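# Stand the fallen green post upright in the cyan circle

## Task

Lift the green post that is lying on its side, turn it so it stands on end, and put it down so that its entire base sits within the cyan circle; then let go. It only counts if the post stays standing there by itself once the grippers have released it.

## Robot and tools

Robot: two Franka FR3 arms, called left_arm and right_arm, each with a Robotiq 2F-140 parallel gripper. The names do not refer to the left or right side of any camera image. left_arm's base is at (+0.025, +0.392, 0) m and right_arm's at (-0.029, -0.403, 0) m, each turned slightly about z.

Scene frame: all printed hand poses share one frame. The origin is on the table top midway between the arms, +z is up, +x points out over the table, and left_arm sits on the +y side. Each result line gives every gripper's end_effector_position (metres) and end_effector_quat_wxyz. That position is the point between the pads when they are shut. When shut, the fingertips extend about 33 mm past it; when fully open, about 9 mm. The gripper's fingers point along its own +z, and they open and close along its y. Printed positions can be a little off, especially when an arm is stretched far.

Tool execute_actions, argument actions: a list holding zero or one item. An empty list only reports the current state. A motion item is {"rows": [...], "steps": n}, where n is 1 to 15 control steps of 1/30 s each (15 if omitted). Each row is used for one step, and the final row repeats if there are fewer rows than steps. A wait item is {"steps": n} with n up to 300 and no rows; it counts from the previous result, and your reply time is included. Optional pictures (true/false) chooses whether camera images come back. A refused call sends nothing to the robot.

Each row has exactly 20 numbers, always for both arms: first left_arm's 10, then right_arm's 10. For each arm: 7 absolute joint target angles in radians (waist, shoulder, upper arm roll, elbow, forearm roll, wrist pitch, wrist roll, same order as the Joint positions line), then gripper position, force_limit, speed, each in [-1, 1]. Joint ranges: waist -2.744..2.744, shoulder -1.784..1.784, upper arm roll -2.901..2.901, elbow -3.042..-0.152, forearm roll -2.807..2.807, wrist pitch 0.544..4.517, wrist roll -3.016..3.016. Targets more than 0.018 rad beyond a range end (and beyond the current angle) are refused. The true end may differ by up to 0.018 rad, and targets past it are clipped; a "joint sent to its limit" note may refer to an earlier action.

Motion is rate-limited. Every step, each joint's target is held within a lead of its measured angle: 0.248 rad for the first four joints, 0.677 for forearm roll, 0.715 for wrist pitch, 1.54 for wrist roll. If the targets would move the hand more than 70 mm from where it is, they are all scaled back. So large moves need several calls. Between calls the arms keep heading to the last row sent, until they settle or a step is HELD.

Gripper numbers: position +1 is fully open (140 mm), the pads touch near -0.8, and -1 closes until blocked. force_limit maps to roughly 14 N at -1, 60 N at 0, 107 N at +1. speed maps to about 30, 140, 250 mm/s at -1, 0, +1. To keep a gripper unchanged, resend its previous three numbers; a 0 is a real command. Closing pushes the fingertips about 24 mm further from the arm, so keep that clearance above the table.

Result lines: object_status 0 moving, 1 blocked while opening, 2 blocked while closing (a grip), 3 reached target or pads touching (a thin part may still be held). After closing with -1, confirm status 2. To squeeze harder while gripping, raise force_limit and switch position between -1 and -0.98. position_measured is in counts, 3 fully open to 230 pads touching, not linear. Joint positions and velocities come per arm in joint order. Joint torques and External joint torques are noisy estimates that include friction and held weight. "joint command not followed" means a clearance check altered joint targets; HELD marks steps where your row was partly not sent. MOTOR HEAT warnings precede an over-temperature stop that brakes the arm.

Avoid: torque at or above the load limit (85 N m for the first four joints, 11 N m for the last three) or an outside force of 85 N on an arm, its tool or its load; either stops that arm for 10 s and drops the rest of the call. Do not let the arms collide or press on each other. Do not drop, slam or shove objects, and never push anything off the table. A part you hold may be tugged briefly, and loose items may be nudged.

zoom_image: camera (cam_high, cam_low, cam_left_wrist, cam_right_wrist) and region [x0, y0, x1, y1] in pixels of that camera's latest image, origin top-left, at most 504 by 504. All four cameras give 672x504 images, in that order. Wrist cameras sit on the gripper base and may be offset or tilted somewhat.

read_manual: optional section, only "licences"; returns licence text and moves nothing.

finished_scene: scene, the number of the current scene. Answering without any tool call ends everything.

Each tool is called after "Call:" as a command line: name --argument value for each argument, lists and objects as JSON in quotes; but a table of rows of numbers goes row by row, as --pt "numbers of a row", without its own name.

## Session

Call:
execute_actions --actions '[]'

Call:
zoom_image --camera "cam_high" --region '[220,120,470,370]'

Scene clock: 0.00 s of 3900.00 s.
left_arm: end_effector_position=(+0.5802, +0.3316, +0.4223) position_measured=3 object_status=3 end_effector_quat_wxyz=(-0.002, +0.899, -0.438, +0.012) | right_arm: end_effector_position=(+0.5101, -1.0304, +0.1638) position_measured=3 object_status=3 end_effector_quat_wxyz=(+0.215, +0.962, +0.102, +0.134)
Joint positions: left_arm=[ 0.004 -0.007 -0.017 -1.561 -0.005  1.579 -0.77 ] | right_arm=[-1.082  0.56   0.17  -1.645 -0.236  2.703 -2.481]
Joint velocities: left_arm=[ 0.     0.     0.001 -0.    -0.001  0.001 -0.   ] | right_arm=[-0.001 -0.    -0.001  0.001 -0.     0.001 -0.001]
Joint torques (N m, as the joint torque sensors report them, + toward a larger angle): no reading
External joint torques (N m, as the arm's controller estimates them; a push from outside toward a larger angle lowers the number): no reading

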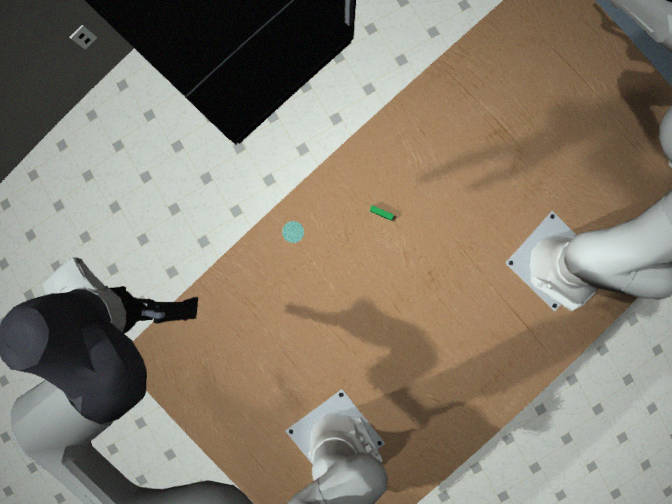

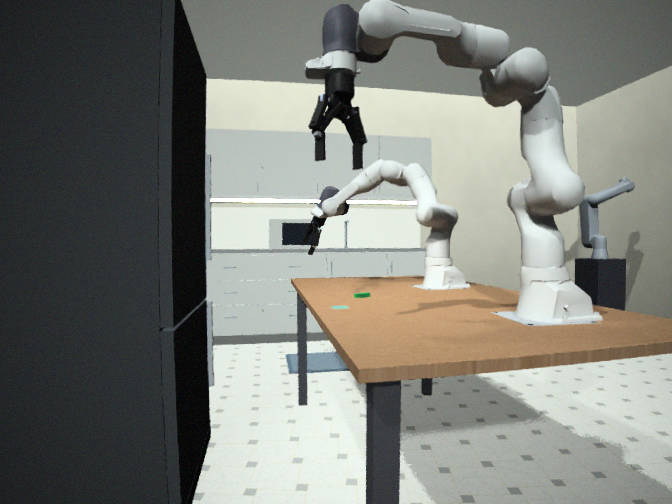

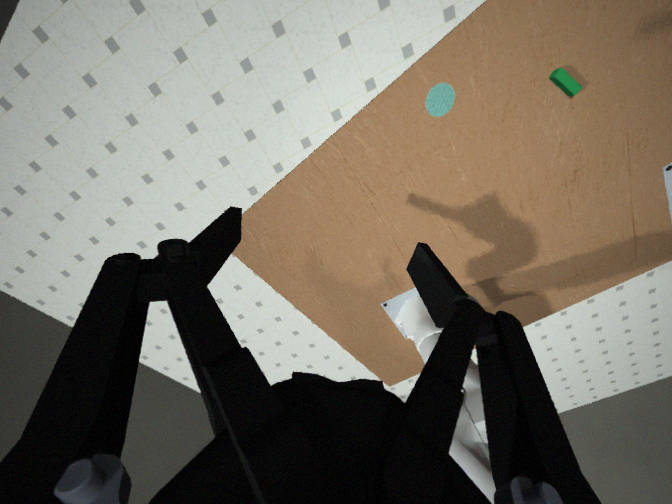

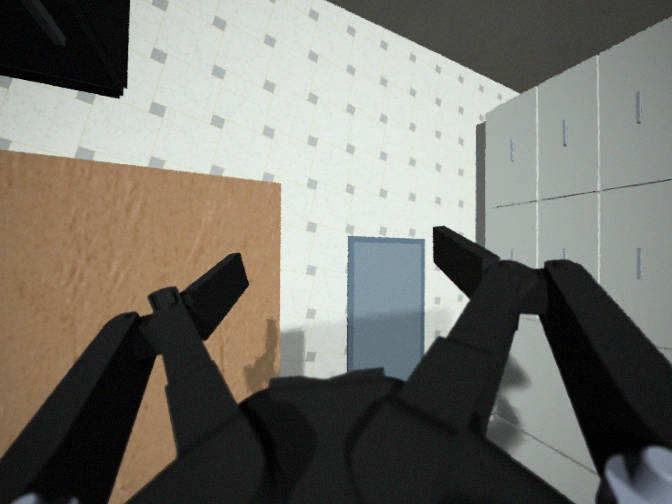

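Region (220, 120, 470, 370) of cam_high's 672x504 image, scaled by 2.016, with more detail than that image has.

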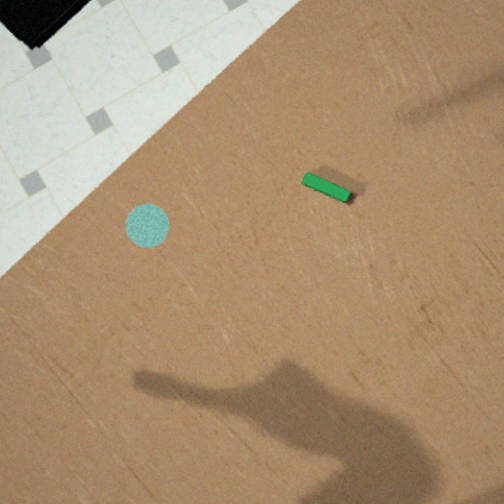

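Call:
execute_actions --actions '[{"rows":[[0.004,-0.007,-0.017,-1.561,-0.005,1.579,-0.77,1,0,0,0.48,0.35,0,-1.736,0,1.824,-1.571,-0.15,0,-0.3]]}]' --pictures false

Call:
execute_actions --actions '[{"steps":60}]' --pictures false

Call:
execute_actions --actions '[{"rows":[[0.004,-0.007,-0.017,-1.561,-0.005,1.579,-0.77,1,0,0,0.48,0.54,0,-1.736,0,1.82,-1.565,-0.15,0,-0.3]]}]'

Scene clock: 12.07 s of 3900.00 s.
left_arm: end_effector_position=(+0.5802, +0.3316, +0.4223) position_measured=3 object_status=3 end_effector_quat_wxyz=(-0.002, +0.899, -0.438, +0.012) | right_arm: end_effector_position=(+0.5187, -0.8153, +0.1592) position_measured=82 object_status=0 end_effector_quat_wxyz=(+0.045, +0.999, -0.020, +0.022)
Joint positions: left_arm=[ 0.004 -0.007 -0.017 -1.561 -0.005  1.579 -0.77 ] | right_arm=[-0.728  0.394  0.031 -1.712 -0.074  2.192 -2.118]
Joint velocities: left_arm=[ 0.     0.001 -0.    -0.001  0.001 -0.    -0.   ] | right_arm=[ 0.751 -0.14  -0.061 -0.058  0.165 -0.686  0.577]
Joint torques (N m, as the joint torque sensors report them, + toward a larger angle): left_arm=[ -0.86 -31.73  -0.81  25.51   1.04   2.4   -0.09] | right_arm=[ -0.04 -44.5   -1.28  23.74   1.25   2.5    0.5 ]
External joint torques (N m, as the arm's controller estimates them; a push from outside toward a larger angle lowers the number): left_arm=[-0.78 -0.59 -0.73  1.89  0.23 -0.19 -0.09] | right_arm=[ 0.92 -1.44 -1.59  0.23  0.52 -0.33  0.51]
Steps of this call (steps 1 to 90: nothing new was sent; then 8.57 s passed at rest; steps 91 to 105: all 15 steps of this action). Readings (joint positions | what the end effector reports):
91: left_arm=[0.004 -0.007 -0.017 -1.561 -0.005 1.579 -0.770] | right_arm=[-1.063 0.549 0.149 -1.654 -0.219 2.666 -2.453] | left_arm position_measured=3 object_status=3 | right_arm position_measured=3 object_status=0
92: left_arm=[0.004 -0.007 -0.017 -1.561 -0.005 1.579 -0.770] | right_arm=[-1.040 0.530 0.128 -1.665 -0.200 2.618 -2.420] | left_arm position_measured=3 object_status=3 | right_arm position_measured=7 object_status=0
94: left_arm=[0.004 -0.007 -0.017 -1.561 -0.005 1.579 -0.770] | right_arm=[-0.994 0.496 0.099 -1.679 -0.171 2.532 -2.363] | left_arm position_measured=3 object_status=3 | right_arm position_measured=19 object_status=0
98: left_arm=[0.004 -0.007 -0.017 -1.561 -0.005 1.579 -0.770] | right_arm=[-0.901 0.444 0.065 -1.695 -0.127 2.386 -2.266] | left_arm position_measured=3 object_status=3 | right_arm position_measured=42 object_status=0
105: the state above

Scene clock: 14.07 s of 3900.00 s.
left_arm: end_effector_position=(+0.5802, +0.3316, +0.4223) position_measured=3 object_status=3 end_effector_quat_wxyz=(-0.002, +0.899, -0.438, +0.012) | right_arm: end_effector_position=(+0.4507, -0.1051, +0.1530) position_measured=148 object_status=3 end_effector_quat_wxyz=(+0.035, +0.951, +0.279, -0.125)
Joint positions: left_arm=[ 0.004 -0.007 -0.017 -1.561 -0.005  1.579 -0.77 ] | right_arm=[ 0.481  0.353  0.002 -1.734 -0.002  1.826 -1.585]
Joint velocities: left_arm=[ 0.     0.     0.    -0.001  0.001 -0.    -0.001] | right_arm=[-0.     0.     0.    -0.003  0.    -0.001  0.023]
Joint torques (N m, as the joint torque sensors report them, + toward a larger angle): left_arm=[ -0.1  -30.84  -0.06  24.15   0.92   2.58  -0.16] | right_arm=[ -1.59 -42.88  -1.06  23.     1.04   1.78   0.31]
External joint torques (N m, as the arm's controller estimates them; a push from outside toward a larger angle lowers the number): left_arm=[-0.18  0.29 -0.13  0.54  0.1   0.   -0.15] | right_arm=[-1.62 -0.63 -1.45 -0.05  0.28 -0.02  0.31]
Steps of this call (steps 1 to 60: the robot went on to your last target). Readings (joint positions | what the end effector reports):
1: left_arm=[0.004 -0.007 -0.017 -1.561 -0.005 1.579 -0.770] | right_arm=[-0.701 0.389 0.027 -1.714 -0.069 2.169 -2.099] | left_arm position_measured=3 object_status=3 | right_arm position_measured=88 object_status=0
2: left_arm=[0.004 -0.007 -0.017 -1.561 -0.005 1.579 -0.770] | right_arm=[-0.674 0.385 0.025 -1.715 -0.063 2.148 -2.080] | left_arm position_measured=3 object_status=3 | right_arm position_measured=94 object_status=0
4: left_arm=[0.004 -0.007 -0.017 -1.561 -0.005 1.579 -0.770] | right_arm=[-0.619 0.379 0.020 -1.718 -0.054 2.107 -2.043] | left_arm position_measured=3 object_status=3 | right_arm position_measured=105 object_status=0
8: left_arm=[0.004 -0.007 -0.017 -1.561 -0.005 1.579 -0.770] | right_arm=[-0.504 0.370 0.013 -1.722 -0.039 2.038 -1.974] | left_arm position_measured=3 object_status=3 | right_arm position_measured=128 object_status=0
60: the state above

Scene clock: 14.57 s of 3900.00 s.
left_arm: end_effector_position=(+0.5802, +0.3316, +0.4223) position_measured=3 object_status=3 end_effector_quat_wxyz=(-0.002, +0.899, -0.438, +0.012) | right_arm: end_effector_position=(+0.4086, -0.1312, +0.0472) position_measured=148 object_status=3 end_effector_quat_wxyz=(+0.063, +0.935, +0.270, -0.221)
Joint positions: left_arm=[ 0.004 -0.007 -0.017 -1.561 -0.005  1.579 -0.77 ] | right_arm=[ 0.481  0.545  0.002 -1.739 -0.002  1.82  -1.575]
Joint velocities: left_arm=[-0.001 -0.     0.001  0.001  0.     0.001  0.   ] | right_arm=[ 0.001 -0.051 -0.001  0.024  0.002  0.     0.009]
Joint torques (N m, as the joint torque sensors report them, + toward a larger angle): left_arm=[ -0.69 -31.63  -1.08  24.33   0.96   2.47  -0.09] | right_arm=[ -2.08 -45.01  -0.78  22.43   0.97   1.32   0.35]
External joint torques (N m, as the arm's controller estimates them; a push from outside toward a larger angle lowers the number): left_arm=[-0.74 -0.45 -1.13  0.69  0.14 -0.12 -0.09] | right_arm=[-2.15 -0.6  -1.37  2.09  0.32  0.23  0.37]
Steps of this call (steps 1 to 15: all 15 steps of this action). Readings (joint positions | what the end effector reports):
1: left_arm=[0.004 -0.007 -0.017 -1.561 -0.005 1.579 -0.770] | right_arm=[0.481 0.362 0.002 -1.728 -0.002 1.827 -1.585] | left_arm position_measured=3 object_status=3 | right_arm position_measured=148 object_status=3
2: left_arm=[0.004 -0.007 -0.017 -1.561 -0.005 1.579 -0.770] | right_arm=[0.481 0.384 0.002 -1.723 -0.002 1.828 -1.584] | left_arm position_measured=3 object_status=3 | right_arm position_measured=148 object_status=3
4: left_arm=[0.004 -0.007 -0.017 -1.561 -0.005 1.579 -0.770] | right_arm=[0.481 0.439 0.002 -1.723 -0.002 1.828 -1.583] | left_arm position_measured=3 object_status=3 | right_arm position_measured=148 object_status=3
8: left_arm=[0.004 -0.007 -0.017 -1.561 -0.005 1.579 -0.770] | right_arm=[0.481 0.535 0.002 -1.739 -0.002 1.823 -1.579] | left_arm position_measured=3 object_status=3 | right_arm position_measured=148 object_status=3
15: the state above

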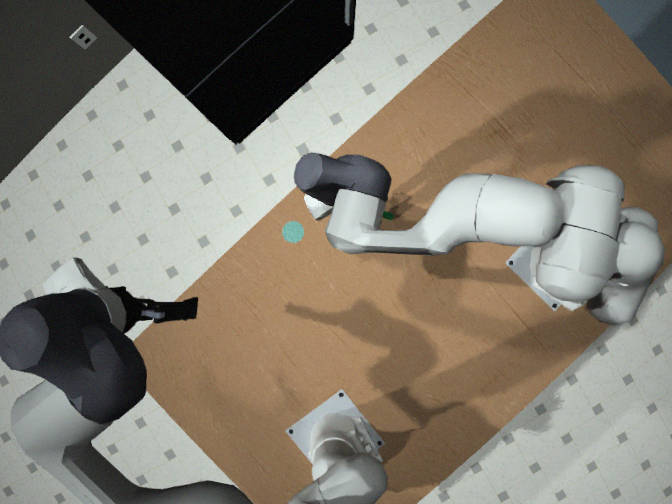

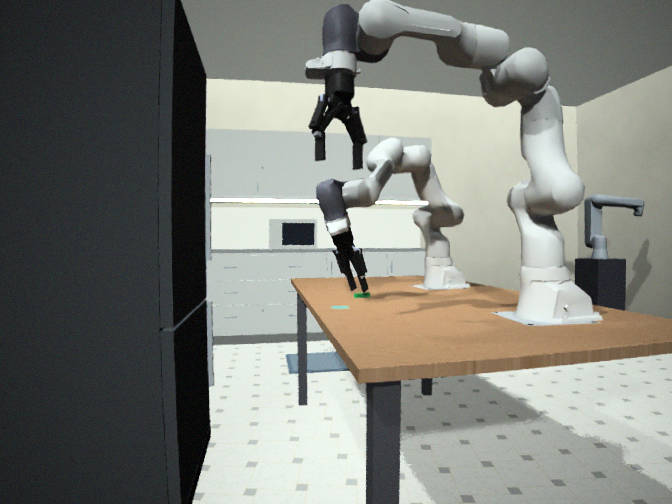

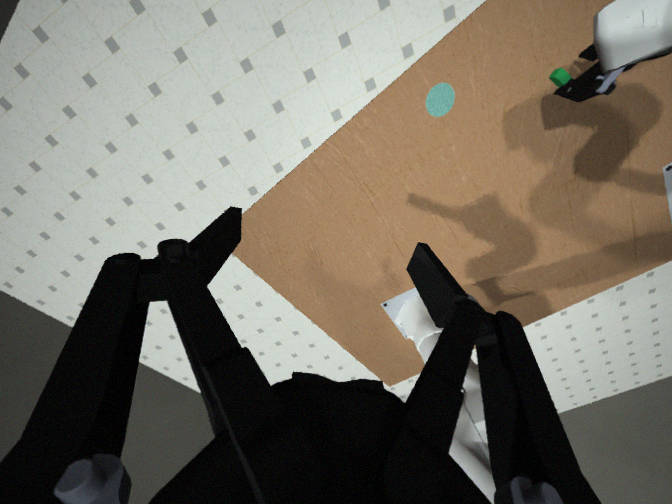

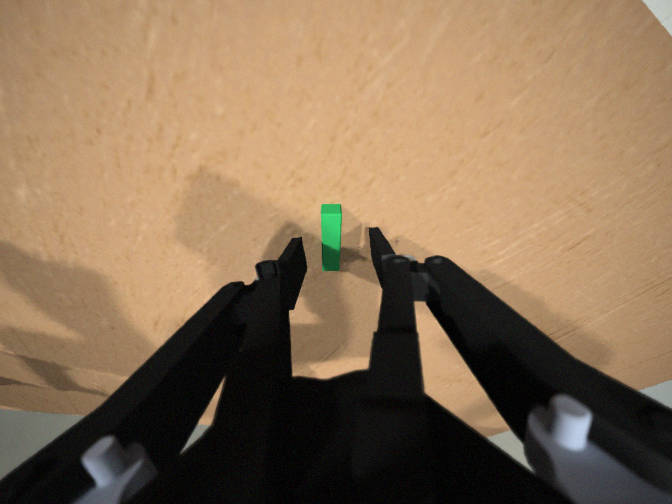

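Call:
execute_actions --actions '[{"rows":[[0.004,-0.007,-0.017,-1.561,-0.005,1.579,-0.77,1,0,0,0.49,0.56,0,-1.736,0,1.826,-1.565,-0.15,0,-0.6],[0.004,-0.007,-0.017,-1.561,-0.005,1.579,-0.77,1,0,0,0.49,0.588,0,-1.736,0,1.826,-1.565,-0.15,0,-0.6]],"steps":12}]' --pictures false

Call:
execute_actions --actions '[{"rows":[[0.004,-0.007,-0.017,-1.561,-0.005,1.579,-0.77,1,0,0,0.49,0.588,0,-1.736,0,1.826,-1.565,-1,0,-0.6]]}]' --pictures false

Call:
execute_actions --actions '[{"steps":10}]'

Call:
zoom_image --camera "cam_low" --region '[310,240,410,320]'

Scene clock: 24.80 s of 3900.00 s.
left_arm: end_effector_position=(+0.5802, +0.3316, +0.4223) position_measured=3 object_status=3 end_effector_quat_wxyz=(-0.002, +0.899, -0.438, +0.012) | right_arm: end_effector_position=(+0.3979, -0.1343, +0.0252) position_measured=148 object_status=3 end_effector_quat_wxyz=(+0.069, +0.930, +0.270, -0.239)
Joint positions: left_arm=[ 0.004 -0.007 -0.017 -1.561 -0.005  1.579 -0.77 ] | right_arm=[ 0.488  0.589  0.001 -1.737 -0.002  1.824 -1.572]
Joint velocities: left_arm=[ 0.    -0.    -0.    -0.001  0.001  0.001  0.002] | right_arm=[-0.     0.     0.001  0.001 -0.     0.002  0.   ]
Joint torques (N m, as the joint torque sensors report them, + toward a larger angle): left_arm=[ -0.28 -31.39  -0.93  24.21   0.94   2.56  -0.16] | right_arm=[  0.34 -46.09  -0.17  22.46   0.95   1.51   0.38]
External joint torques (N m, as the arm's controller estimates them; a push from outside toward a larger angle lowers the number): left_arm=[-0.26 -0.26 -0.9   0.62  0.12 -0.02 -0.16] | right_arm=[ 0.4   0.07 -0.7   1.93  0.31  0.46  0.39]
Steps of this call (steps 1 to 15: the robot went on to your last target; steps 16 to 90: nothing new was sent; then 6.83 s passed at rest; steps 91 to 102: all 12 steps of this action). Readings (joint positions | what the end effector reports):
91: left_arm=[0.004 -0.007 -0.017 -1.561 -0.005 1.579 -0.770] | right_arm=[0.482 0.543 0.001 -1.737 -0.002 1.821 -1.572] | left_arm position_measured=3 object_status=3 | right_arm position_measured=148 object_status=3
92: left_arm=[0.004 -0.007 -0.017 -1.561 -0.005 1.579 -0.770] | right_arm=[0.483 0.548 0.001 -1.735 -0.002 1.822 -1.572] | left_arm position_measured=3 object_status=3 | right_arm position_measured=148 object_status=3
94: left_arm=[0.004 -0.007 -0.017 -1.561 -0.005 1.579 -0.770] | right_arm=[0.486 0.566 0.001 -1.734 -0.002 1.823 -1.572] | left_arm position_measured=3 object_status=3 | right_arm position_measured=148 object_status=3
98: left_arm=[0.004 -0.007 -0.017 -1.561 -0.005 1.579 -0.770] | right_arm=[0.488 0.588 0.001 -1.737 -0.002 1.823 -1.572] | left_arm position_measured=3 object_status=3 | right_arm position_measured=148 object_status=3
102: the state above

Scene clock: 25.30 s of 3900.00 s.
left_arm: end_effector_position=(+0.5802, +0.3316, +0.4223) position_measured=3 object_status=3 end_effector_quat_wxyz=(-0.002, +0.899, -0.438, +0.012) | right_arm: end_effector_position=(+0.3982, -0.1337, +0.0259) position_measured=203 object_status=0 end_effector_quat_wxyz=(+0.069, +0.930, +0.270, -0.238)
Joint positions: left_arm=[ 0.004 -0.007 -0.017 -1.561 -0.005  1.579 -0.77 ] | right_arm=[ 0.488  0.588  0.001 -1.737 -0.001  1.824 -1.572]
Joint velocities: left_arm=[-0.001 -0.001 -0.     0.001 -0.     0.     0.001] | right_arm=[ 0.001 -0.007  0.    -0.    -0.001 -0.     0.   ]
Joint torques (N m, as the joint torque sensors report them, + toward a larger angle): left_arm=[ -0.21 -31.59  -0.97  24.43   1.03   2.53  -0.1 ] | right_arm=[  0.04 -44.66  -0.44  21.84   0.85   1.57   0.34]
External joint torques (N m, as the arm's controller estimates them; a push from outside toward a larger angle lowers the number): left_arm=[-0.16 -0.37 -0.92  0.76  0.21 -0.06 -0.1 ] | right_arm=[-0.18  1.44 -1.19  1.27  0.2   0.53  0.35]
Steps of this call (steps 1 to 15: all 15 steps of this action). Readings (joint positions | what the end effector reports):
1: left_arm=[0.004 -0.007 -0.017 -1.561 -0.005 1.579 -0.770] | right_arm=[0.488 0.589 0.001 -1.737 -0.002 1.824 -1.572] | left_arm position_measured=3 object_status=3 | right_arm position_measured=148 object_status=0
2: left_arm=[0.004 -0.007 -0.017 -1.561 -0.005 1.579 -0.770] | right_arm=[0.488 0.589 0.001 -1.737 -0.002 1.824 -1.572] | left_arm position_measured=3 object_status=3 | right_arm position_measured=151 object_status=0
4: left_arm=[0.004 -0.007 -0.017 -1.561 -0.005 1.579 -0.770] | right_arm=[0.488 0.589 0.001 -1.737 -0.002 1.824 -1.572] | left_arm position_measured=3 object_status=3 | right_arm position_measured=159 object_status=0
8: left_arm=[0.004 -0.007 -0.017 -1.561 -0.005 1.579 -0.770] | right_arm=[0.488 0.589 0.001 -1.737 -0.002 1.824 -1.572] | left_arm position_measured=3 object_status=3 | right_arm position_measured=175 object_status=0
15: the state above

Scene clock: 25.63 s of 3900.00 s.
left_arm: end_effector_position=(+0.5802, +0.3316, +0.4223) position_measured=3 object_status=3 end_effector_quat_wxyz=(-0.002, +0.899, -0.438, +0.012) | right_arm: end_effector_position=(+0.3983, -0.1337, +0.0260) position_measured=210 object_status=2 end_effector_quat_wxyz=(+0.069, +0.930, +0.270, -0.238)
Joint positions: left_arm=[ 0.004 -0.007 -0.017 -1.561 -0.005  1.579 -0.77 ] | right_arm=[ 0.488  0.588  0.001 -1.737 -0.001  1.824 -1.572]
Joint velocities: left_arm=[-0.001  0.001 -0.     0.001  0.002  0.001 -0.   ] | right_arm=[ 0.001  0.     0.002  0.    -0.002 -0.    -0.001]
Joint torques (N m, as the joint torque sensors report them, + toward a larger angle): left_arm=[  0.24 -31.82  -0.62  24.39   0.92   2.58  -0.11] | right_arm=[ -0.13 -45.18  -0.33  22.29   0.89   1.55   0.39]
External joint torques (N m, as the arm's controller estimates them; a push from outside toward a larger angle lowers the number): left_arm=[ 0.22 -0.74 -0.64  0.77  0.1  -0.01 -0.11] | right_arm=[-0.43  0.93 -1.14  1.76  0.24  0.51  0.4 ]
Steps of this call (steps 1 to 10: the robot went on to your last target). Readings (joint positions | what the end effector reports):
1: left_arm=[0.004 -0.007 -0.017 -1.561 -0.005 1.579 -0.770] | right_arm=[0.488 0.588 0.001 -1.737 -0.001 1.824 -1.572] | left_arm position_measured=3 object_status=3 | right_arm position_measured=207 object_status=0
2: left_arm=[0.004 -0.007 -0.017 -1.561 -0.005 1.579 -0.770] | right_arm=[0.488 0.588 0.001 -1.737 -0.001 1.824 -1.572] | left_arm position_measured=3 object_status=3 | right_arm position_measured=210 object_status=0
4: left_arm=[0.004 -0.007 -0.017 -1.561 -0.005 1.579 -0.770] | right_arm=[0.488 0.588 0.001 -1.737 -0.001 1.824 -1.572] | left_arm position_measured=3 object_status=3 | right_arm position_measured=210 object_status=0
8: left_arm=[0.004 -0.007 -0.017 -1.561 -0.005 1.579 -0.770] | right_arm=[0.488 0.588 0.001 -1.737 -0.001 1.824 -1.572] | left_arm position_measured=3 object_status=3 | right_arm position_measured=210 object_status=2
10: the state above

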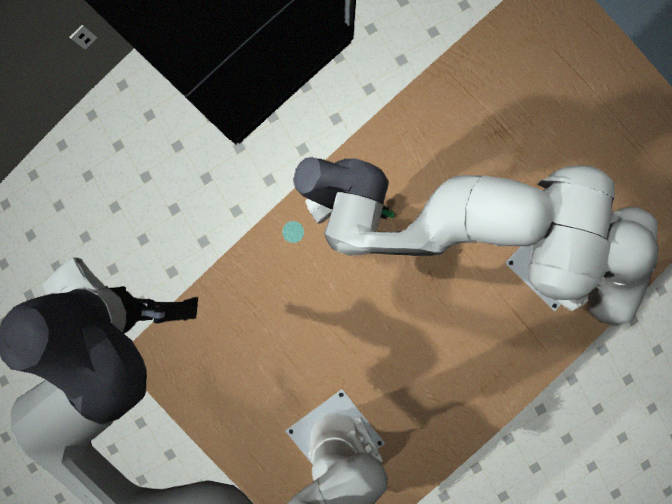

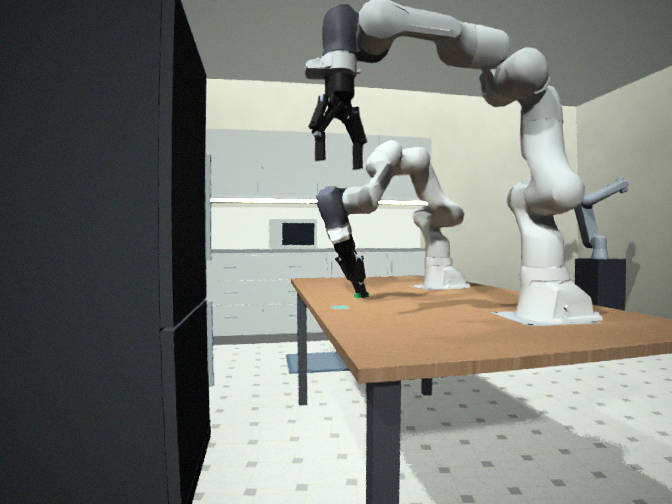

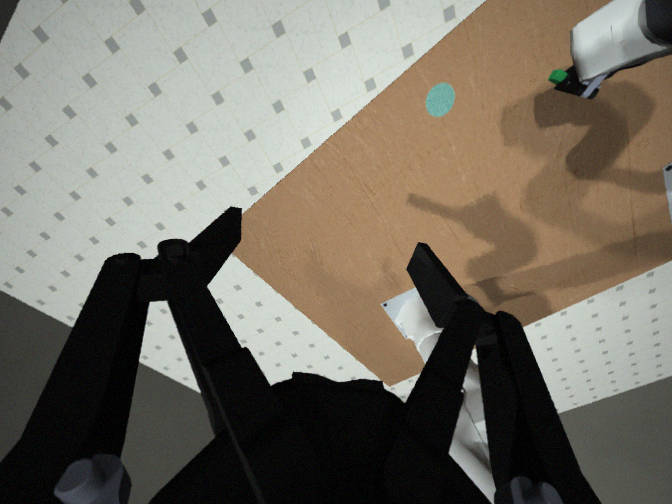

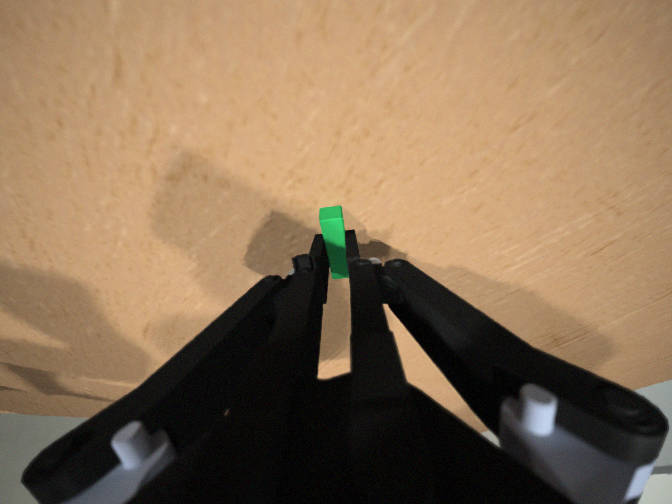

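Region (310, 240, 410, 320) of cam_low's 672x504 image, scaled by 5.040, with more detail than that image has; it fills the top 403 rows of this view, and the rest is white.

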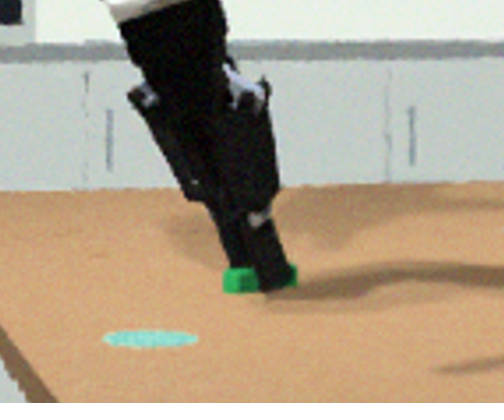

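Call:
execute_actions --actions '[{"rows":[[0.004,-0.007,-0.017,-1.561,-0.005,1.579,-0.77,1,0,0,0.49,0.56,0,-1.736,0,1.826,-1.57,-1,0,-0.6],[0.004,-0.007,-0.017,-1.561,-0.005,1.579,-0.77,1,0,0,0.49,0.3,0,-1.78,0,1.95,-1.57,-1,0,-0.6]],"steps":10}]' --pictures false

Call:
execute_actions --actions '[{"rows":[[0.004,-0.007,-0.017,-1.561,-0.005,1.579,-0.77,1,0,0,0.634,0.15,0,-2.317,0,3.5,-1.57,-1,0,-0.6]]}]' --pictures false

Call:
execute_actions --actions '[{"steps":22}]' --pictures false

Call:
execute_actions --actions '[{"rows":[[0.004,-0.007,-0.017,-1.561,-0.005,1.579,-0.77,1,0,0,0.634,0.6,0,-2.317,0,4.18,-1.57,-1,0,-0.6]]}]' --pictures false

Call:
execute_actions --actions '[{"rows":[[0.004,-0.007,-0.017,-1.561,-0.005,1.579,-0.77,1,0,0,0.634,0.74,0,-2.317,0,4.18,-1.57,-1,0,-0.6]]}]' --pictures false

Call:
execute_actions --actions '[{"rows":[[0.004,-0.007,-0.017,-1.561,-0.005,1.579,-0.77,1,0,0,0.634,0.79,0,-2.317,0,4.18,-1.57,-1,0,-0.6]]}]'

Call:
zoom_image --camera "cam_low" --region '[300,240,400,320]'

Call:
zoom_image --camera "cam_high" --region '[250,190,350,270]'

Scene clock: 50.53 s of 3900.00 s.
left_arm: end_effector_position=(+0.5802, +0.3316, +0.4223) position_measured=3 object_status=3 end_effector_quat_wxyz=(-0.002, +0.899, -0.438, +0.012) | right_arm: end_effector_position=(+0.4587, -0.0956, +0.1484) position_measured=210 object_status=2 end_effector_quat_wxyz=(+0.028, +0.955, +0.277, -0.097)
Joint positions: left_arm=[ 0.004 -0.007 -0.017 -1.561 -0.005  1.579 -0.77 ] | right_arm=[ 0.488  0.336  0.001 -1.773 -0.001  1.906 -1.572]
Joint velocities: left_arm=[ 0.     0.001  0.001 -0.001 -0.    -0.001  0.001] | right_arm=[-0.    -0.738 -0.001  0.026 -0.     0.29  -0.   ]
Joint torques (N m, as the joint torque sensors report them, + toward a larger angle): left_arm=[ -0.19 -32.15  -1.07  24.54   0.95   2.56  -0.11] | right_arm=[  0.09 -27.05  -0.49  18.27   0.97   1.68   0.11]
External joint torques (N m, as the arm's controller estimates them; a push from outside toward a larger angle lowers the number): left_arm=[-0.25 -0.97 -1.13  0.93  0.12 -0.02 -0.11] | right_arm=[ 0.25  0.1  -0.64  2.27  0.34  0.59  0.11]
Steps of this call (steps 1 to 15: the robot went on to your last target; steps 16 to 90: nothing new was sent; then 21.57 s passed at rest; steps 91 to 100: all 10 steps of this action). Readings (joint positions | what the end effector reports):
91: left_arm=[0.004 -0.007 -0.017 -1.561 -0.005 1.579 -0.770] | right_arm=[0.488 0.586 0.001 -1.738 -0.001 1.824 -1.572] | left_arm position_measured=3 object_status=3 | right_arm position_measured=210 object_status=2
92: left_arm=[0.004 -0.007 -0.017 -1.561 -0.005 1.579 -0.770] | right_arm=[0.488 0.573 0.001 -1.748 -0.001 1.832 -1.572] | left_arm position_measured=3 object_status=3 | right_arm position_measured=210 object_status=2
94: left_arm=[0.004 -0.007 -0.017 -1.561 -0.005 1.579 -0.770] | right_arm=[0.488 0.520 0.001 -1.764 -0.001 1.847 -1.572] | left_arm position_measured=3 object_status=3 | right_arm position_measured=210 object_status=2
98: left_arm=[0.004 -0.007 -0.017 -1.561 -0.005 1.579 -0.770] | right_arm=[0.488 0.394 0.001 -1.772 -0.001 1.884 -1.572] | left_arm position_measured=3 object_status=3 | right_arm position_measured=210 object_status=2
100: the state above

Scene clock: 51.03 s of 3900.00 s.
left_arm: end_effector_position=(+0.5802, +0.3316, +0.4223) position_measured=3 object_status=3 end_effector_quat_wxyz=(-0.002, +0.899, -0.438, +0.012) | right_arm: end_effector_position=(+0.4801, +0.0269, +0.1480) position_measured=210 object_status=2 end_effector_quat_wxyz=(-0.075, +0.916, +0.336, +0.205)
Joint positions: left_arm=[ 0.004 -0.007 -0.017 -1.561 -0.005  1.579 -0.77 ] | right_arm=[ 0.625  0.167  0.003 -2.247 -0.001  2.853 -1.572]
Joint velocities: left_arm=[-0.001 -0.    -0.001 -0.001 -0.001 -0.    -0.   ] | right_arm=[ 0.016 -0.004 -0.001 -0.269 -0.     1.316 -0.002]
Joint torques (N m, as the joint torque sensors report them, + toward a larger angle): left_arm=[ -0.46 -32.33  -1.07  24.43   0.95   2.58  -0.13] | right_arm=[  0.54 -37.17  -0.41  24.05   0.56   4.18   0.09]
External joint torques (N m, as the arm's controller estimates them; a push from outside toward a larger angle lowers the number): left_arm=[-0.35 -1.18 -0.95  0.82  0.14  0.   -0.13] | right_arm=[ 1.1  -0.2   0.07  0.38 -0.1   0.86  0.08]
Steps of this call (steps 1 to 15: all 15 steps of this action). Readings (joint positions | what the end effector reports):
1: left_arm=[0.004 -0.007 -0.017 -1.561 -0.005 1.579 -0.770] | right_arm=[0.496 0.307 -0.004 -1.791 -0.001 1.948 -1.572] | left_arm position_measured=3 object_status=3 | right_arm position_measured=210 object_status=2
2: left_arm=[0.004 -0.007 -0.017 -1.561 -0.005 1.579 -0.770] | right_arm=[0.508 0.281 -0.007 -1.817 -0.001 1.998 -1.572] | left_arm position_measured=3 object_status=3 | right_arm position_measured=210 object_status=2
4: left_arm=[0.004 -0.007 -0.017 -1.561 -0.005 1.579 -0.770] | right_arm=[0.536 0.239 -0.007 -1.877 -0.001 2.107 -1.572] | left_arm position_measured=3 object_status=3 | right_arm position_measured=210 object_status=2
8: left_arm=[0.004 -0.007 -0.017 -1.561 -0.005 1.579 -0.770] | right_arm=[0.591 0.181 -0.003 -2.040 -0.001 2.392 -1.572] | left_arm position_measured=3 object_status=3 | right_arm position_measured=210 object_status=2
15: the state above

Scene clock: 51.77 s of 3900.00 s.
left_arm: end_effector_position=(+0.5802, +0.3316, +0.4223) position_measured=3 object_status=3 end_effector_quat_wxyz=(-0.002, +0.899, -0.438, +0.012) | right_arm: end_effector_position=(+0.5415, +0.0850, +0.2900) position_measured=210 object_status=2 end_effector_quat_wxyz=(-0.167, +0.821, +0.304, +0.454)
Joint positions: left_arm=[ 0.004 -0.007 -0.017 -1.561 -0.005  1.579 -0.77 ] | right_arm=[ 0.632  0.152  0.003 -2.315 -0.001  3.477 -1.572]
Joint velocities: left_arm=[-0.     0.001 -0.    -0.001  0.     0.001  0.   ] | right_arm=[-0.    -0.    -0.    -0.002  0.     0.129  0.001]
Joint torques (N m, as the joint torque sensors report them, + toward a larger angle): left_arm=[  0.62 -31.2   -0.41  24.65   1.03   2.58  -0.16] | right_arm=[  0.63 -34.3   -1.36  21.41   0.73   3.85   0.16]
External joint torques (N m, as the arm's controller estimates them; a push from outside toward a larger angle lowers the number): left_arm=[ 0.65 -0.13 -0.38  1.08  0.22  0.   -0.16] | right_arm=[ 0.68 -0.27 -1.47  0.22  0.18  0.48  0.13]
Steps of this call (steps 1 to 22: the robot went on to your last target). Readings (joint positions | what the end effector reports):
1: left_arm=[0.004 -0.007 -0.017 -1.561 -0.005 1.579 -0.770] | right_arm=[0.626 0.167 0.003 -2.256 -0.001 2.898 -1.572] | left_arm position_measured=3 object_status=3 | right_arm position_measured=210 object_status=2
2: left_arm=[0.004 -0.007 -0.017 -1.561 -0.005 1.579 -0.770] | right_arm=[0.626 0.166 0.003 -2.264 -0.001 2.942 -1.572] | left_arm position_measured=3 object_status=3 | right_arm position_measured=210 object_status=2
4: left_arm=[0.004 -0.007 -0.017 -1.561 -0.005 1.579 -0.770] | right_arm=[0.627 0.164 0.003 -2.277 -0.001 3.028 -1.572] | left_arm position_measured=3 object_status=3 | right_arm position_measured=210 object_status=2
8: left_arm=[0.004 -0.007 -0.017 -1.561 -0.005 1.579 -0.770] | right_arm=[0.628 0.160 0.003 -2.298 -0.001 3.190 -1.572] | left_arm position_measured=3 object_status=3 | right_arm position_measured=210 object_status=2
22: the state above

Scene clock: 52.27 s of 3900.00 s.
left_arm: end_effector_position=(+0.5802, +0.3316, +0.4223) position_measured=3 object_status=3 end_effector_quat_wxyz=(-0.002, +0.899, -0.438, +0.012) | right_arm: end_effector_position=(+0.5335, +0.0782, +0.1598) position_measured=210 object_status=2 end_effector_quat_wxyz=(-0.197, +0.771, +0.285, +0.534)
Joint positions: left_arm=[ 0.004 -0.007 -0.017 -1.561 -0.005  1.579 -0.77 ] | right_arm=[ 0.632  0.604  0.002 -2.32  -0.001  4.137 -1.572]
Joint velocities: left_arm=[ 0.     0.001 -0.    -0.001  0.001  0.001  0.001] | right_arm=[ 0.    -0.048 -0.002  0.032  0.     0.256 -0.001]
Joint torques (N m, as the joint torque sensors report them, + toward a larger angle): left_arm=[  0.42 -31.    -0.32  24.36   0.94   2.5   -0.05] | right_arm=[  0.2  -38.49  -0.92  14.23   0.39   3.41   0.15]
External joint torques (N m, as the arm's controller estimates them; a push from outside toward a larger angle lowers the number): left_arm=[ 0.51  0.09 -0.23  0.78  0.12 -0.08 -0.05] | right_arm=[ 0.25 -0.76 -1.46  1.7   0.2   0.49  0.13]
Steps of this call (steps 1 to 15: all 15 steps of this action). Readings (joint positions | what the end effector reports):
1: left_arm=[0.004 -0.007 -0.017 -1.561 -0.005 1.579 -0.770] | right_arm=[0.632 0.181 0.003 -2.306 -0.001 3.568 -1.572] | left_arm position_measured=3 object_status=3 | right_arm position_measured=210 object_status=2
2: left_arm=[0.004 -0.007 -0.017 -1.561 -0.005 1.579 -0.770] | right_arm=[0.632 0.240 0.003 -2.297 -0.001 3.685 -1.572] | left_arm position_measured=3 object_status=3 | right_arm position_measured=210 object_status=2
4: left_arm=[0.004 -0.007 -0.017 -1.561 -0.005 1.579 -0.770] | right_arm=[0.632 0.376 0.003 -2.298 -0.001 3.850 -1.572] | left_arm position_measured=3 object_status=3 | right_arm position_measured=210 object_status=2
8: left_arm=[0.004 -0.007 -0.017 -1.561 -0.005 1.579 -0.770] | right_arm=[0.632 0.584 0.002 -2.323 -0.001 4.019 -1.572] | left_arm position_measured=3 object_status=3 | right_arm position_measured=210 object_status=2
15: the state above

Scene clock: 52.77 s of 3900.00 s.
left_arm: end_effector_position=(+0.5802, +0.3316, +0.4223) position_measured=3 object_status=3 end_effector_quat_wxyz=(-0.002, +0.899, -0.438, +0.012) | right_arm: end_effector_position=(+0.5121, +0.0600, +0.0716) position_measured=210 object_status=2 end_effector_quat_wxyz=(-0.183, +0.797, +0.295, +0.495)
Joint positions: left_arm=[ 0.004 -0.007 -0.017 -1.561 -0.005  1.579 -0.77 ] | right_arm=[ 0.632  0.743  0.002 -2.319 -0.001  4.175 -1.572]
Joint velocities: left_arm=[-0.     0.     0.001 -0.    -0.001  0.    -0.   ] | right_arm=[ 0.001 -0.    -0.     0.003 -0.     0.019 -0.   ]
Joint torques (N m, as the joint torque sensors report them, + toward a larger angle): left_arm=[  0.25 -31.63  -1.04  24.23   1.03   2.55  -0.27] | right_arm=[  0.16 -40.68  -0.54  13.5    0.27   3.85   0.17]
External joint torques (N m, as the arm's controller estimates them; a push from outside toward a larger angle lowers the number): left_arm=[ 0.23 -0.51 -1.06  0.64  0.21 -0.03 -0.27] | right_arm=[ 0.15 -0.8  -1.26  2.68  0.21  0.54  0.15]
Steps of this call (steps 1 to 15: all 15 steps of this action). Readings (joint positions | what the end effector reports):
1: left_arm=[0.004 -0.007 -0.017 -1.561 -0.005 1.579 -0.770] | right_arm=[0.632 0.613 0.002 -2.314 -0.001 4.147 -1.572] | left_arm position_measured=3 object_status=3 | right_arm position_measured=210 object_status=2
2: left_arm=[0.004 -0.007 -0.017 -1.561 -0.005 1.579 -0.770] | right_arm=[0.632 0.636 0.002 -2.310 -0.001 4.153 -1.572] | left_arm position_measured=3 object_status=3 | right_arm position_measured=210 object_status=2
4: left_arm=[0.004 -0.007 -0.017 -1.561 -0.005 1.579 -0.770] | right_arm=[0.632 0.689 0.002 -2.312 -0.001 4.161 -1.572] | left_arm position_measured=3 object_status=3 | right_arm position_measured=210 object_status=2
8: left_arm=[0.004 -0.007 -0.017 -1.561 -0.005 1.579 -0.770] | right_arm=[0.632 0.742 0.002 -2.320 -0.001 4.166 -1.572] | left_arm position_measured=3 object_status=3 | right_arm position_measured=210 object_status=2
15: the state above

Scene clock: 53.27 s of 3900.00 s.
left_arm: end_effector_position=(+0.5802, +0.3316, +0.4223) position_measured=3 object_status=3 end_effector_quat_wxyz=(-0.002, +0.899, -0.438, +0.012) | right_arm: end_effector_position=(+0.5031, +0.0524, +0.0407) position_measured=210 object_status=2 end_effector_quat_wxyz=(-0.177, +0.807, +0.298, +0.479)
Joint positions: left_arm=[ 0.004 -0.007 -0.017 -1.561 -0.005  1.579 -0.77 ] | right_arm=[ 0.632  0.789  0.002 -2.317 -0.001  4.178 -1.572]
Joint velocities: left_arm=[ 0.001  0.     0.     0.    -0.001 -0.     0.001] | right_arm=[-0.001  0.001  0.001  0.001 -0.001 -0.     0.001]
Joint torques (N m, as the joint torque sensors report them, + toward a larger angle): left_arm=[  0.15 -32.1   -0.3   24.57   0.95   2.64  -0.15] | right_arm=[  0.29 -39.19  -0.69  11.57   0.23   3.8    0.11]
External joint torques (N m, as the arm's controller estimates them; a push from outside toward a larger angle lowers the number): left_arm=[ 0.12 -1.13 -0.31  1.05  0.13  0.06 -0.15] | right_arm=[ 0.31  0.65 -1.44  1.62  0.21  0.45  0.09]
Steps of this call (steps 1 to 15: all 15 steps of this action). Readings (joint positions | what the end effector reports):
1: left_arm=[0.004 -0.007 -0.017 -1.561 -0.005 1.579 -0.770] | right_arm=[0.632 0.747 0.002 -2.317 -0.001 4.177 -1.572] | left_arm position_measured=3 object_status=3 | right_arm position_measured=210 object_status=2
2: left_arm=[0.004 -0.007 -0.017 -1.561 -0.005 1.579 -0.770] | right_arm=[0.632 0.757 0.002 -2.316 -0.001 4.178 -1.572] | left_arm position_measured=3 object_status=3 | right_arm position_measured=210 object_status=2
4: left_arm=[0.004 -0.007 -0.017 -1.561 -0.005 1.579 -0.770] | right_arm=[0.632 0.776 0.002 -2.316 -0.001 4.178 -1.572] | left_arm position_measured=3 object_status=3 | right_arm position_measured=210 object_status=2
8: left_arm=[0.004 -0.007 -0.017 -1.561 -0.005 1.579 -0.770] | right_arm=[0.632 0.789 0.002 -2.317 -0.001 4.178 -1.572] | left_arm position_measured=3 object_status=3 | right_arm position_measured=210 object_status=2
15: the state above

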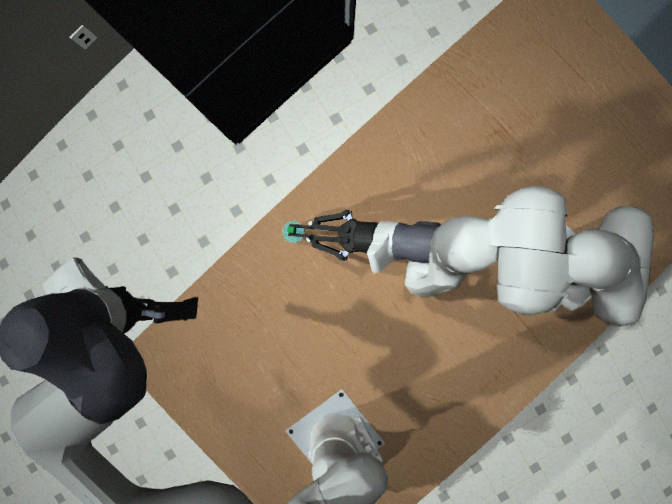

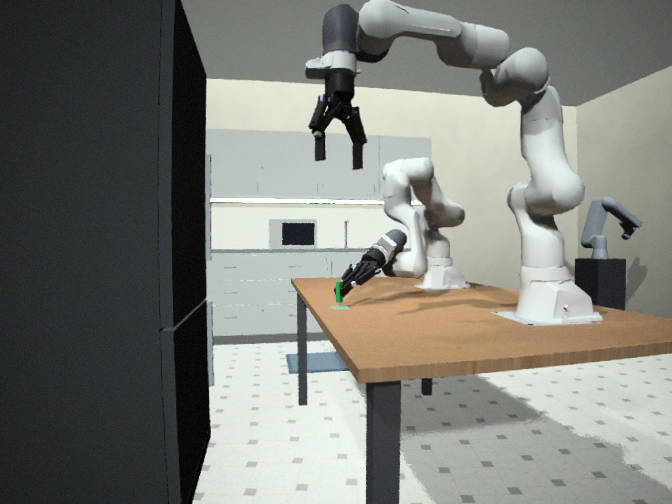

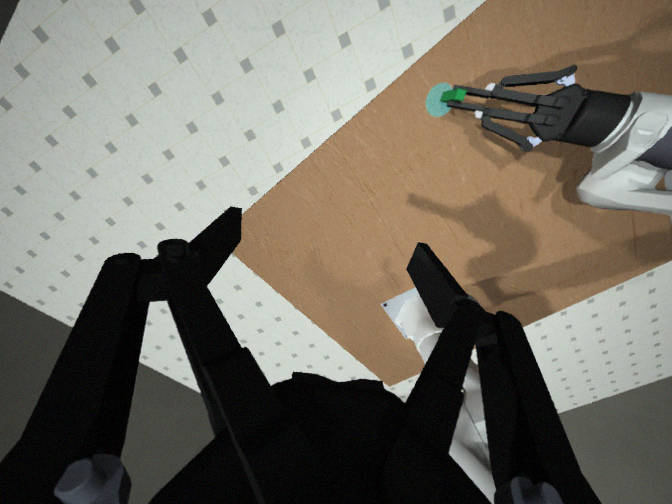

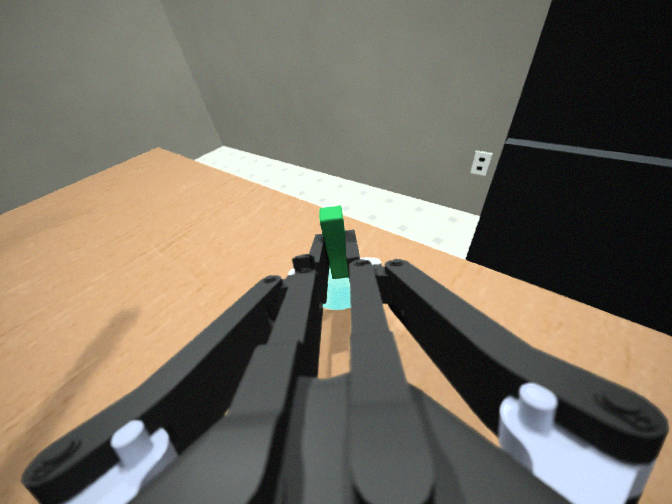

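Region (300, 240, 400, 320) of cam_low's 672x504 image, scaled by 5.040, with more detail than that image has; it fills the top 403 rows of this view, and the rest is white.

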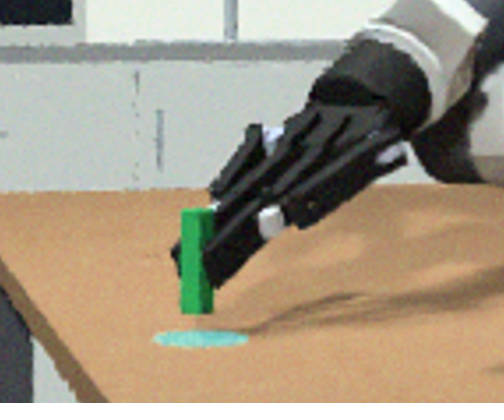

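Region (250, 190, 350, 270) of cam_high's 672x504 image, scaled by 5.040, with more detail than that image has; it fills the top 403 rows of this view, and the rest is white.

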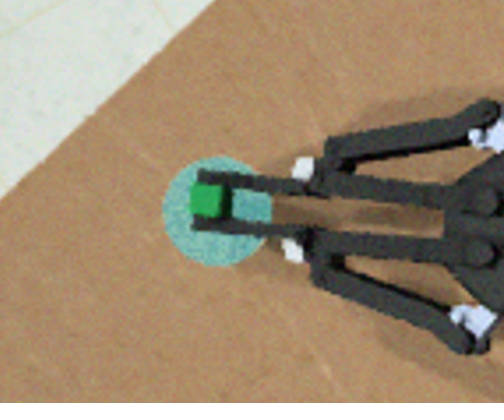

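Call:
execute_actions --actions '[{"rows":[[0.004,-0.007,-0.017,-1.561,-0.005,1.579,-0.77,1,0,0,0.637,0.803,0,-2.308,0,4.19,-1.57,-1,0,-0.6],[0.004,-0.007,-0.017,-1.561,-0.005,1.579,-0.77,1,0,0,0.637,0.815,0,-2.3,0,4.2,-1.57,-1,0,-0.6],[0.004,-0.007,-0.017,-1.561,-0.005,1.579,-0.77,1,0,0,0.637,0.825,0,-2.294,0,4.2,-1.57,-1,0,-0.6],[0.004,-0.007,-0.017,-1.561,-0.005,1.579,-0.77,1,0,0,0.637,0.832,0,-2.29,0,4.2,-1.57,-1,0,-0.6],[0.004,-0.007,-0.017,-1.561,-0.005,1.579,-0.77,1,0,0,0.637,0.84,0,-2.287,0,4.2,-1.57,-1,0,-0.6]]}]'

Call:
zoom_image --camera "cam_low" --region '[300,240,400,320]'

Scene clock: 67.70 s of 3900.00 s.
left_arm: end_effector_position=(+0.5802, +0.3316, +0.4223) position_measured=3 object_status=3 end_effector_quat_wxyz=(-0.002, +0.899, -0.438, +0.012) | right_arm: end_effector_position=(+0.5018, +0.0536, +0.0248) position_measured=210 object_status=2 end_effector_quat_wxyz=(-0.178, +0.806, +0.299, +0.478)
Joint positions: left_arm=[ 0.004 -0.007 -0.017 -1.561 -0.005  1.579 -0.77 ] | right_arm=[ 0.635  0.837  0.002 -2.289 -0.001  4.197 -1.572]
Joint velocities: left_arm=[-0.001  0.     0.001  0.     0.     0.001 -0.   ] | right_arm=[ 0.001  0.    -0.     0.003 -0.     0.004  0.001]
Joint torques (N m, as the joint torque sensors report them, + toward a larger angle): left_arm=[ -0.61 -31.56  -0.64  24.79   1.     2.51  -0.09] | right_arm=[  0.19 -38.58  -0.23  11.31   0.2    3.85   0.14]
External joint torques (N m, as the arm's controller estimates them; a push from outside toward a larger angle lowers the number): left_arm=[-0.62 -0.44 -0.66  1.18  0.18 -0.07 -0.09] | right_arm=[ 0.22  1.75 -0.98  1.79  0.19  0.5   0.11]
Steps of this call (steps 1 to 15: the robot went on to your last target; steps 16 to 90: nothing new was sent; then 10.93 s passed at rest; steps 91 to 105: all 15 steps of this action). Readings (joint positions | what the end effector reports):
91: left_arm=[0.004 -0.007 -0.017 -1.561 -0.005 1.579 -0.770] | right_arm=[0.632 0.791 0.002 -2.315 -0.001 4.179 -1.572] | left_arm position_measured=3 object_status=3 | right_arm position_measured=210 object_status=2
92: left_arm=[0.004 -0.007 -0.017 -1.561 -0.005 1.579 -0.770] | right_arm=[0.633 0.795 0.002 -2.311 -0.001 4.183 -1.572] | left_arm position_measured=3 object_status=3 | right_arm position_measured=210 object_status=2
94: left_arm=[0.004 -0.007 -0.017 -1.561 -0.005 1.579 -0.770] | right_arm=[0.634 0.809 0.002 -2.301 -0.001 4.188 -1.572] | left_arm position_measured=3 object_status=3 | right_arm position_measured=210 object_status=2
98: left_arm=[0.004 -0.007 -0.017 -1.561 -0.005 1.579 -0.770] | right_arm=[0.635 0.834 0.002 -2.292 -0.001 4.193 -1.572] | left_arm position_measured=3 object_status=3 | right_arm position_measured=210 object_status=2
105: the state above

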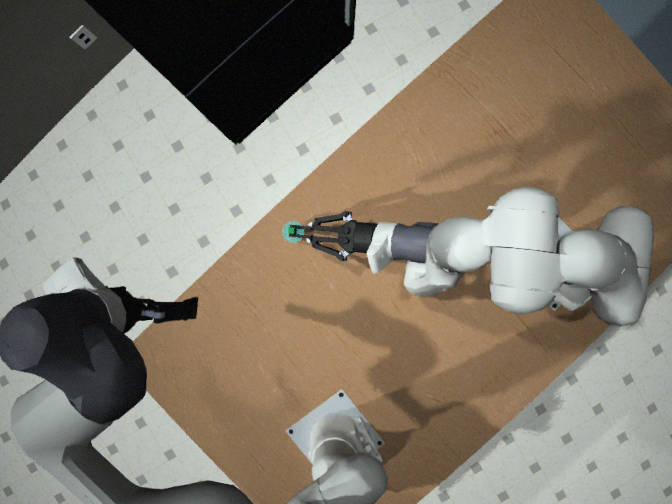

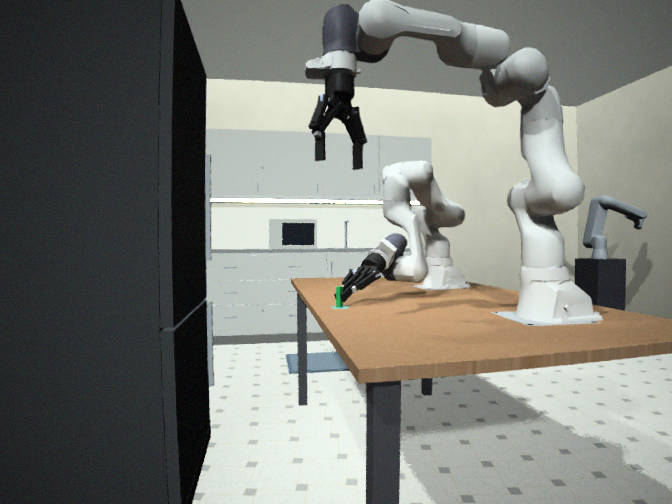

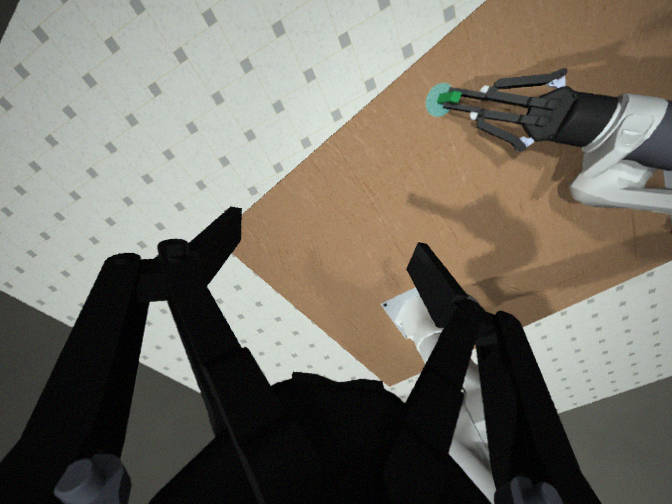

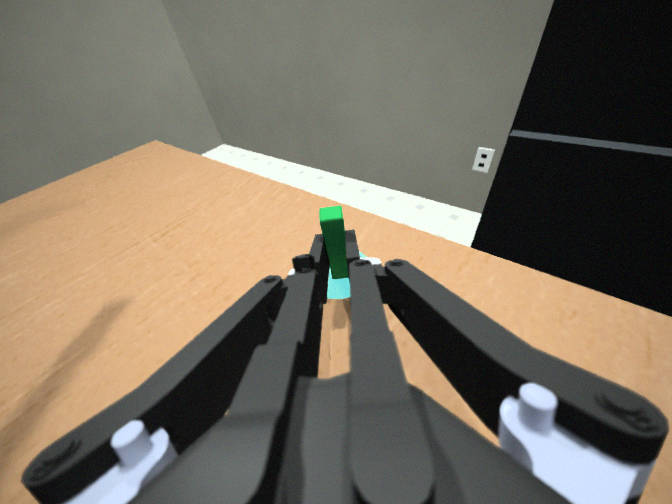

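Region (300, 240, 400, 320) of cam_low's 672x504 image, scaled by 5.040, with more detail than that image has; it fills the top 403 rows of this view, and the rest is white.

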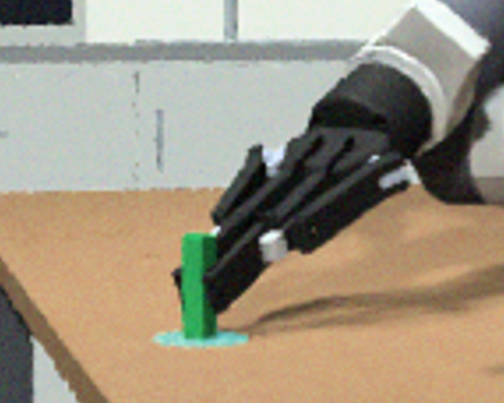

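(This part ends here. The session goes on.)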